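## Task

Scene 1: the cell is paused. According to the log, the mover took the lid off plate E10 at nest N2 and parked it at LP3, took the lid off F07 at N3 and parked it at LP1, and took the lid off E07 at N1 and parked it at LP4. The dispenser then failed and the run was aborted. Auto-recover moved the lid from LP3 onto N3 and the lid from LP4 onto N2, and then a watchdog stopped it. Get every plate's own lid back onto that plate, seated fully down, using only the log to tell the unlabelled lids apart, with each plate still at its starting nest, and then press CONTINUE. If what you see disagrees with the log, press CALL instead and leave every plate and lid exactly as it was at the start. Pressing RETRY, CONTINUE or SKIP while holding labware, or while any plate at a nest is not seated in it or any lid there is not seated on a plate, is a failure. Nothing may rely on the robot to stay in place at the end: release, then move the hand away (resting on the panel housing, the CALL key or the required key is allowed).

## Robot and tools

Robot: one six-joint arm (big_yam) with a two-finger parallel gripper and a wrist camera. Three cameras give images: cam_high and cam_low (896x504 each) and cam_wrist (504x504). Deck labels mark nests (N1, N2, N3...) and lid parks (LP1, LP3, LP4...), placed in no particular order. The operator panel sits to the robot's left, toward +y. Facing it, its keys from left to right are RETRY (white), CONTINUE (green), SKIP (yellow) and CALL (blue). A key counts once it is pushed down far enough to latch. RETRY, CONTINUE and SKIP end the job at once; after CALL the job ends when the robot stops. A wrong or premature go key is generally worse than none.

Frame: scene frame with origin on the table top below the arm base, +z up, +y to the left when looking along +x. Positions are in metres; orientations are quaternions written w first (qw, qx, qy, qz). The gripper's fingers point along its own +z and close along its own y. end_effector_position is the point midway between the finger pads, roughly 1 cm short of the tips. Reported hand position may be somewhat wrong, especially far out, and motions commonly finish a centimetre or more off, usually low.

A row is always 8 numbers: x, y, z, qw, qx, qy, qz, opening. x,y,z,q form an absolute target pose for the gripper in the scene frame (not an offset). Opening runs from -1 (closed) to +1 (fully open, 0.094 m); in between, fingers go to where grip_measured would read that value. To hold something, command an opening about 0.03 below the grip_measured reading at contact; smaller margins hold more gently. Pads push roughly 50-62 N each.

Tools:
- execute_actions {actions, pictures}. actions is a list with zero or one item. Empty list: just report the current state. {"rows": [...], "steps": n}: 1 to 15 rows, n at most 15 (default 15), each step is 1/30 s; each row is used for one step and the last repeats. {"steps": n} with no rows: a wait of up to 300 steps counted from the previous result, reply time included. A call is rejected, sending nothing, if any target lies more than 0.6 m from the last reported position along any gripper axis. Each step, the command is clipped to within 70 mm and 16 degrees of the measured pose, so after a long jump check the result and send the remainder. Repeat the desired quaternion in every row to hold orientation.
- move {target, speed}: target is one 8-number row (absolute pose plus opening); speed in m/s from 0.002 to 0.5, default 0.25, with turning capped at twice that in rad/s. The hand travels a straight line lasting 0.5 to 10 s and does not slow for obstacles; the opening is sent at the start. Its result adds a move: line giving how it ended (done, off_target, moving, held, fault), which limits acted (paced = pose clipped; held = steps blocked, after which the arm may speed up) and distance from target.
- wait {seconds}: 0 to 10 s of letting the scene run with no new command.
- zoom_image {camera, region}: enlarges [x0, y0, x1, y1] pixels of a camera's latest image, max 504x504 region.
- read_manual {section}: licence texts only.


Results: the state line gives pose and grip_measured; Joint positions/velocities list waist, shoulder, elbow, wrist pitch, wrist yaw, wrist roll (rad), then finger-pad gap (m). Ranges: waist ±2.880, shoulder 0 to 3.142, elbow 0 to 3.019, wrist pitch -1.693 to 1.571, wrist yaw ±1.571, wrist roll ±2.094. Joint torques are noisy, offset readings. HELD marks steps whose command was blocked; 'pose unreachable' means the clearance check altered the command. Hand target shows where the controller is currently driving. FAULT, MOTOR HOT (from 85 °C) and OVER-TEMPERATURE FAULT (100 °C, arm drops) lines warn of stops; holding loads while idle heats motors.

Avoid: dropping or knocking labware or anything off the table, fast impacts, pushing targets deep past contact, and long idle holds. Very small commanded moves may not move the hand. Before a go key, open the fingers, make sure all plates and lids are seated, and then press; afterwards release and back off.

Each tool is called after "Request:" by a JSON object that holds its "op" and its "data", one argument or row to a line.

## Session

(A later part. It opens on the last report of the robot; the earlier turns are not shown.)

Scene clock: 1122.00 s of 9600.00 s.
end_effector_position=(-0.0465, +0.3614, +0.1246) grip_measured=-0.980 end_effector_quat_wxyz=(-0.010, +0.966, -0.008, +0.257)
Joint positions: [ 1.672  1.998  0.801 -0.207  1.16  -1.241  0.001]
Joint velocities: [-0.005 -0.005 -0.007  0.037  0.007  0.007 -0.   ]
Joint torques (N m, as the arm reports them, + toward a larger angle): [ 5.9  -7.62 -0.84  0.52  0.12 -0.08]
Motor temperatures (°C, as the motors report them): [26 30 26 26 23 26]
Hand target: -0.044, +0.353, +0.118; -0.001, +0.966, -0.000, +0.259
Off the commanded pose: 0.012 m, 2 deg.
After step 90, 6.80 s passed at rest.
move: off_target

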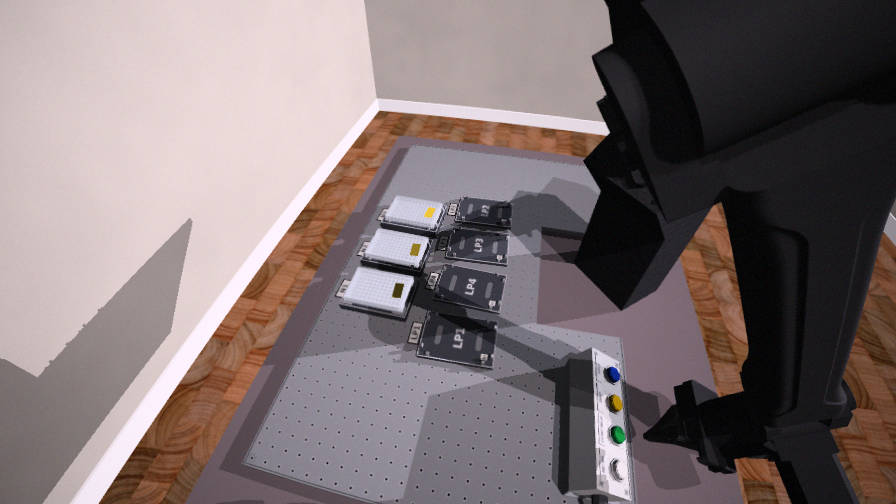

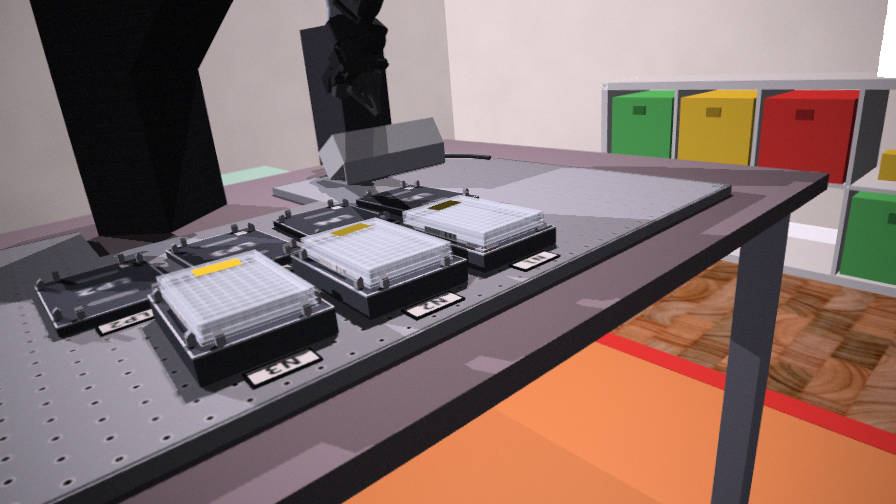

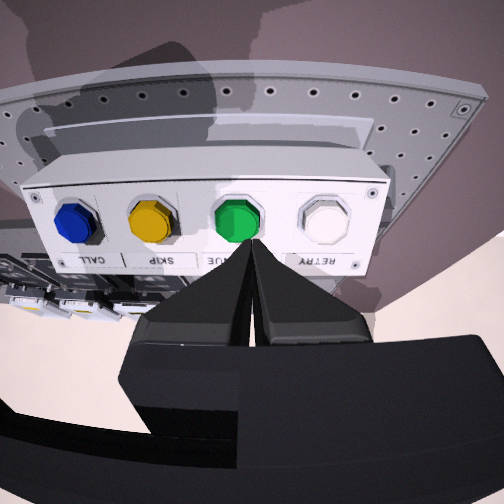

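Request:
{"op": "move", "data": {
  "target": [-0.033, 0.344, 0.107, 0, 0.966, 0, 0.259, -1.0],
  "speed": 0.04
}}

Request:
{"op": "zoom_image", "data": {
  "camera": "cam_high",
  "region": [540, 350, 720, 504]
}}

Scene clock: 1139.70 s of 9600.00 s.
end_effector_position=(-0.0358, +0.3547, +0.1141) grip_measured=-0.980 end_effector_quat_wxyz=(-0.011, +0.966, -0.007, +0.257)
Joint positions: [ 1.636  2.004  0.765 -0.082  1.153 -1.332  0.001]
Joint velocities: [-0.015 -0.015  0.002  0.017 -0.037 -0.007  0.001]
Joint torques (N m, as the arm reports them, + toward a larger angle): [ 6.04 -7.68 -1.53  0.65  0.17 -0.1 ]
Motor temperatures (°C, as the motors report them): [26 30 26 26 23 26]
Hand target: -0.033, +0.344, +0.107; -0.000, +0.966, +0.000, +0.259
Off the commanded pose: 0.013 m, 2 deg.
After step 90, 13.70 s passed at rest.
move: off_target

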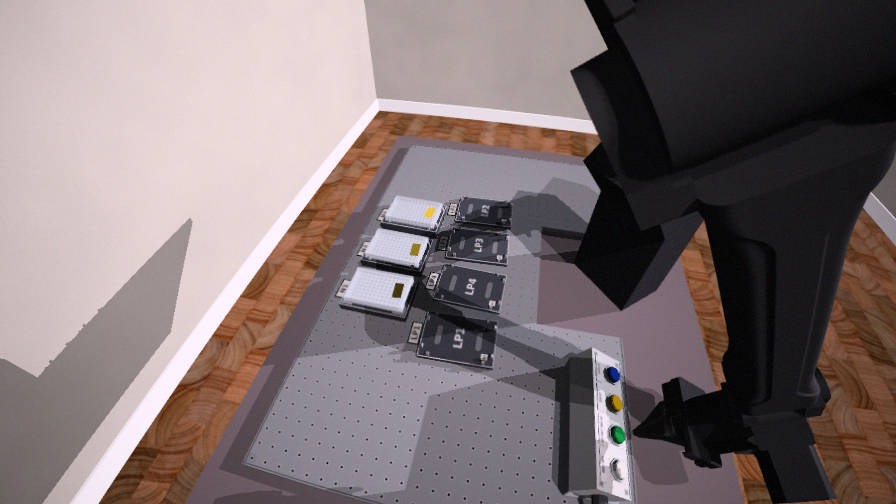

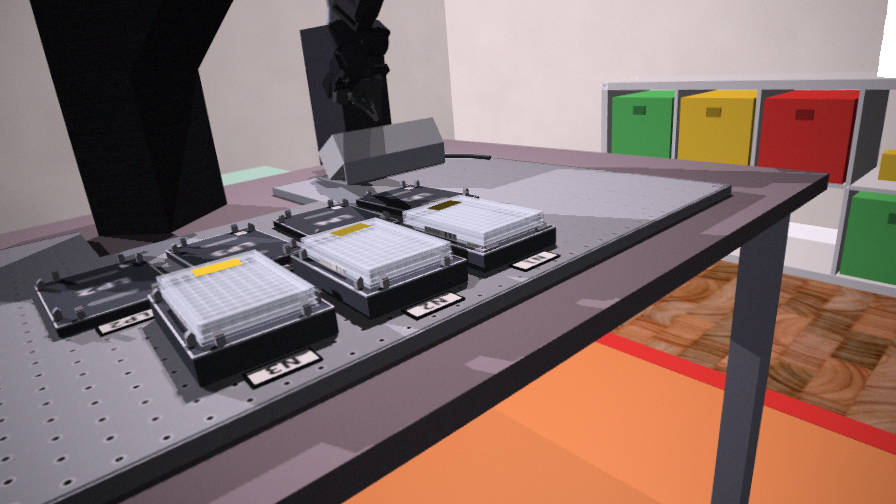

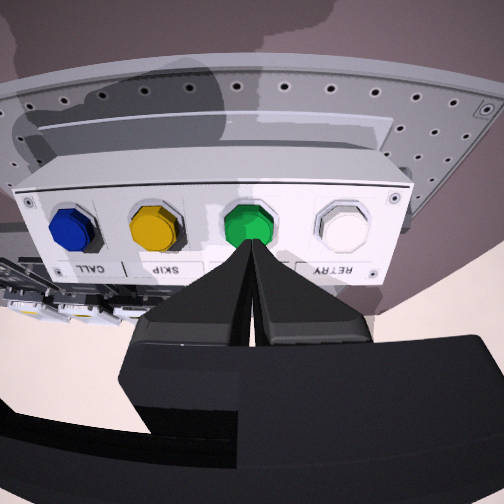

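Region (540, 350, 720, 504) of cam_high's 896x504 image, scaled by 2.800, with more detail than that image has; it fills the top 431 rows of this view, and the rest is white.

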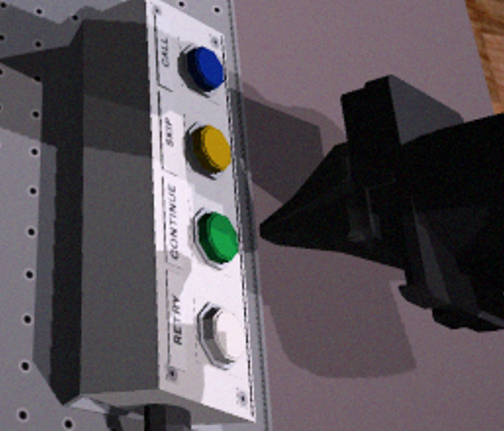

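Request:
{"op": "move", "data": {
  "target": [-0.019, 0.343, 0.0945, 0, 0.966, 0, 0.259, -1.0],
  "speed": 0.03
}}

Request:
{"op": "zoom_image", "data": {
  "camera": "cam_high",
  "region": [540, 350, 720, 504]
}}

Scene clock: 1154.37 s of 9600.00 s.
end_effector_position=(-0.0216, +0.3556, +0.1015) grip_measured=-0.980 end_effector_quat_wxyz=(-0.012, +0.966, -0.009, +0.257)
Joint positions: [ 1.587  2.01   0.745  0.05   1.139 -1.445  0.001]
Joint velocities: [-0.015 -0.005 -0.002  0.002 -0.007 -0.037 -0.   ]
Joint torques (N m, as the arm reports them, + toward a larger angle): [ 5.94 -7.68 -1.98  0.64  0.08 -0.06]
Motor temperatures (°C, as the motors report them): [26 30 26 26 23 26]
Hand target: -0.019, +0.344, +0.094; -0.000, +0.966, -0.000, +0.259
Off the commanded pose: 0.015 m, 2 deg.
After step 90, 10.43 s passed at rest.
move: off_target

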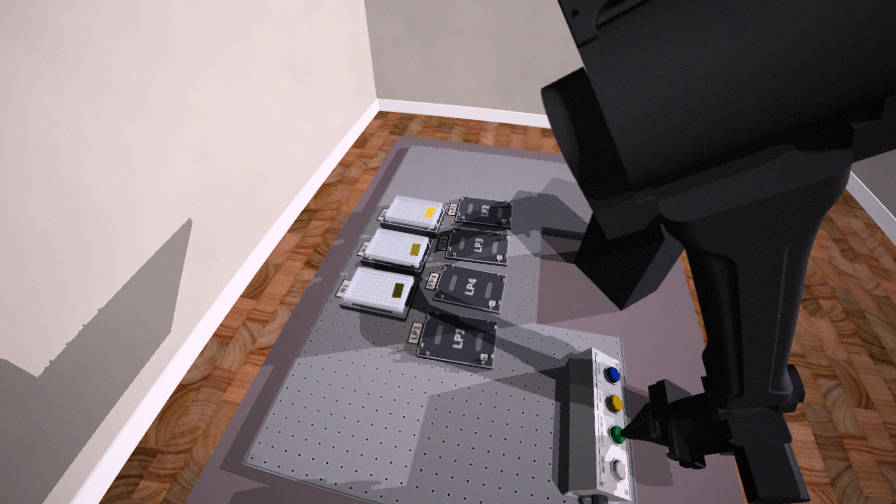

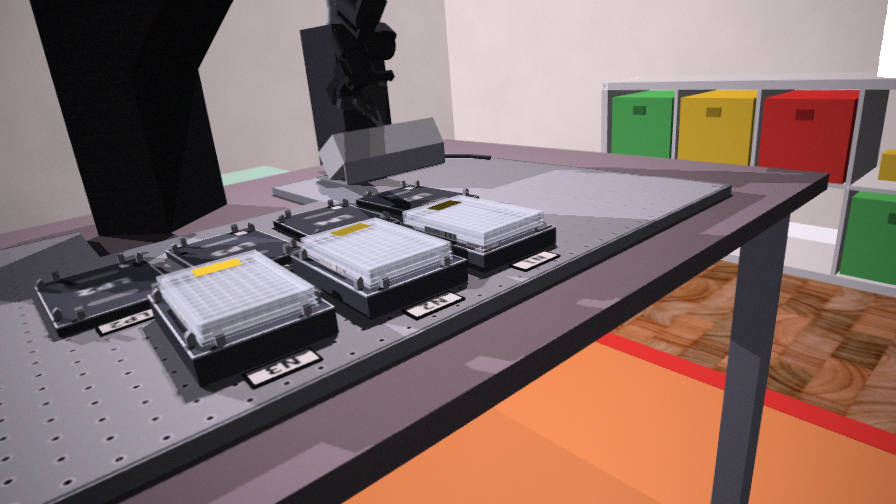

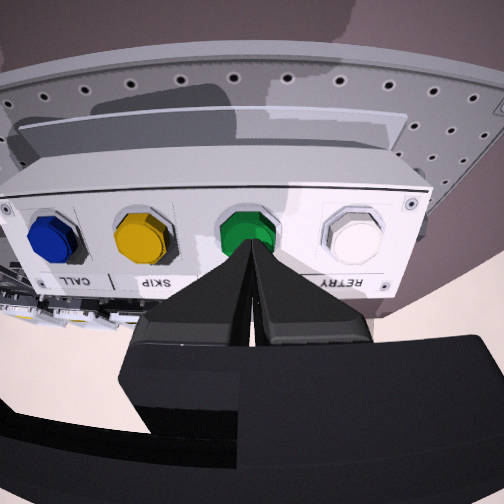

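Region (540, 350, 720, 504) of cam_high's 896x504 image, scaled by 2.800, with more detail than that image has; it fills the top 431 rows of this view, and the rest is white.

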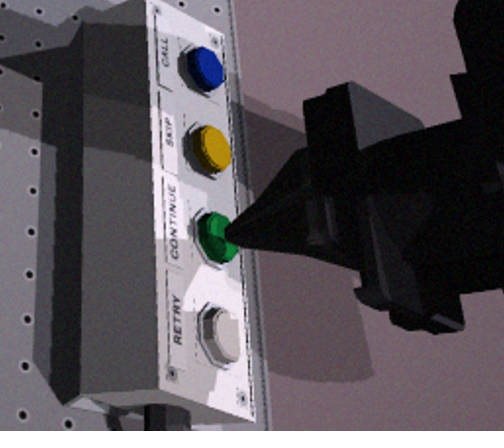

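Request:
{"op": "move", "data": {
  "target": [-0.0075, 0.340, 0.078, 0, 0.966, 0, 0.259, -1.0],
  "speed": 0.02
}}

Request:
{"op": "zoom_image", "data": {
  "camera": "cam_high",
  "region": [540, 350, 720, 504]
}}

Scene clock: 1163.50 s of 9600.00 s.
end_effector_position=(-0.0163, +0.3611, +0.0933) grip_measured=-0.980 end_effector_quat_wxyz=(-0.024, +0.967, -0.008, +0.254)
Joint positions: [ 1.562  2.022  0.733  0.18   1.124 -1.546  0.001]
Joint velocities: [-0.015 -0.005 -0.017 -0.002  0.051 -0.007 -0.001]
Joint torques (N m, as the arm reports them, + toward a larger angle): no reading
Motor temperatures (°C, as the motors report them): [26 30 26 26 23 26]
After step 90, 4.57 s passed at rest.
move: unfinished (the scene ended)
The task's run has ended: the event that ends the task has happened. This ends this scene only. If you have not yet called finished_scene for this scene, call it to go on to the next scene.

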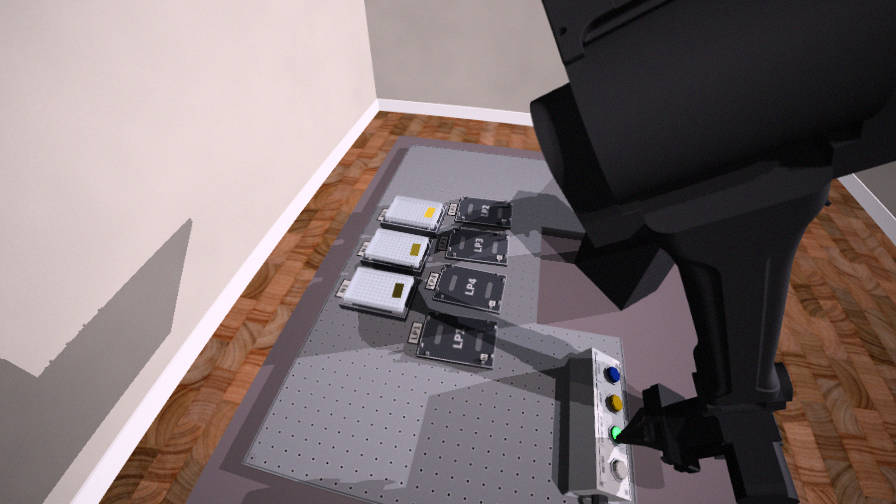

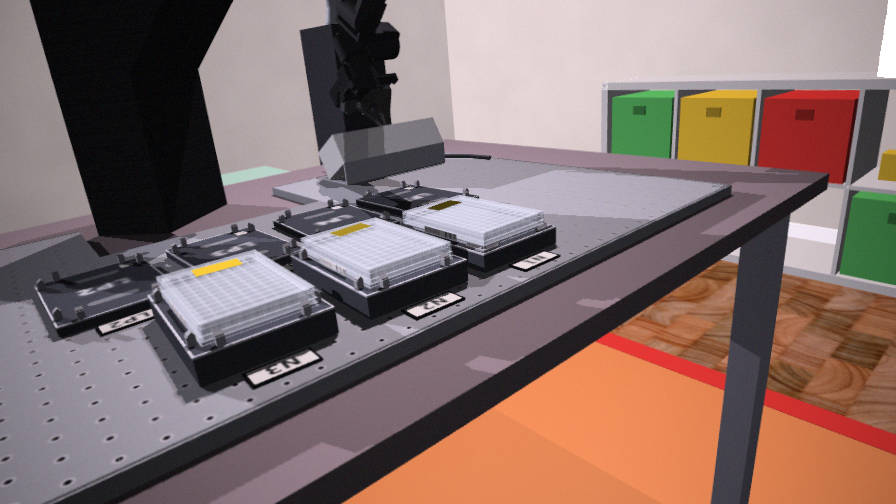

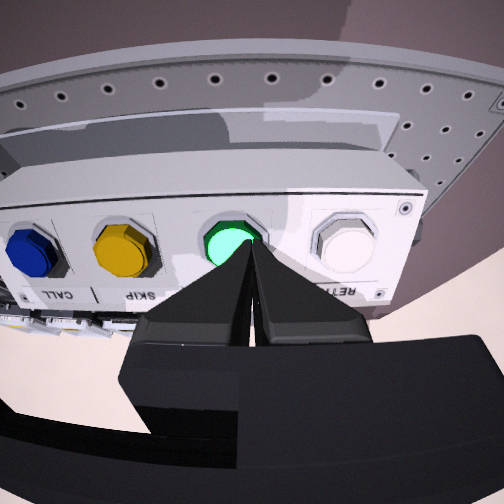

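This scene is finished. If you have not yet called finished_scene for this scene, call it to go on to the next scene.

Request:
{"op": "finished_scene", "data": {
  "scene": 1
}}

The scene is finished: the task was done.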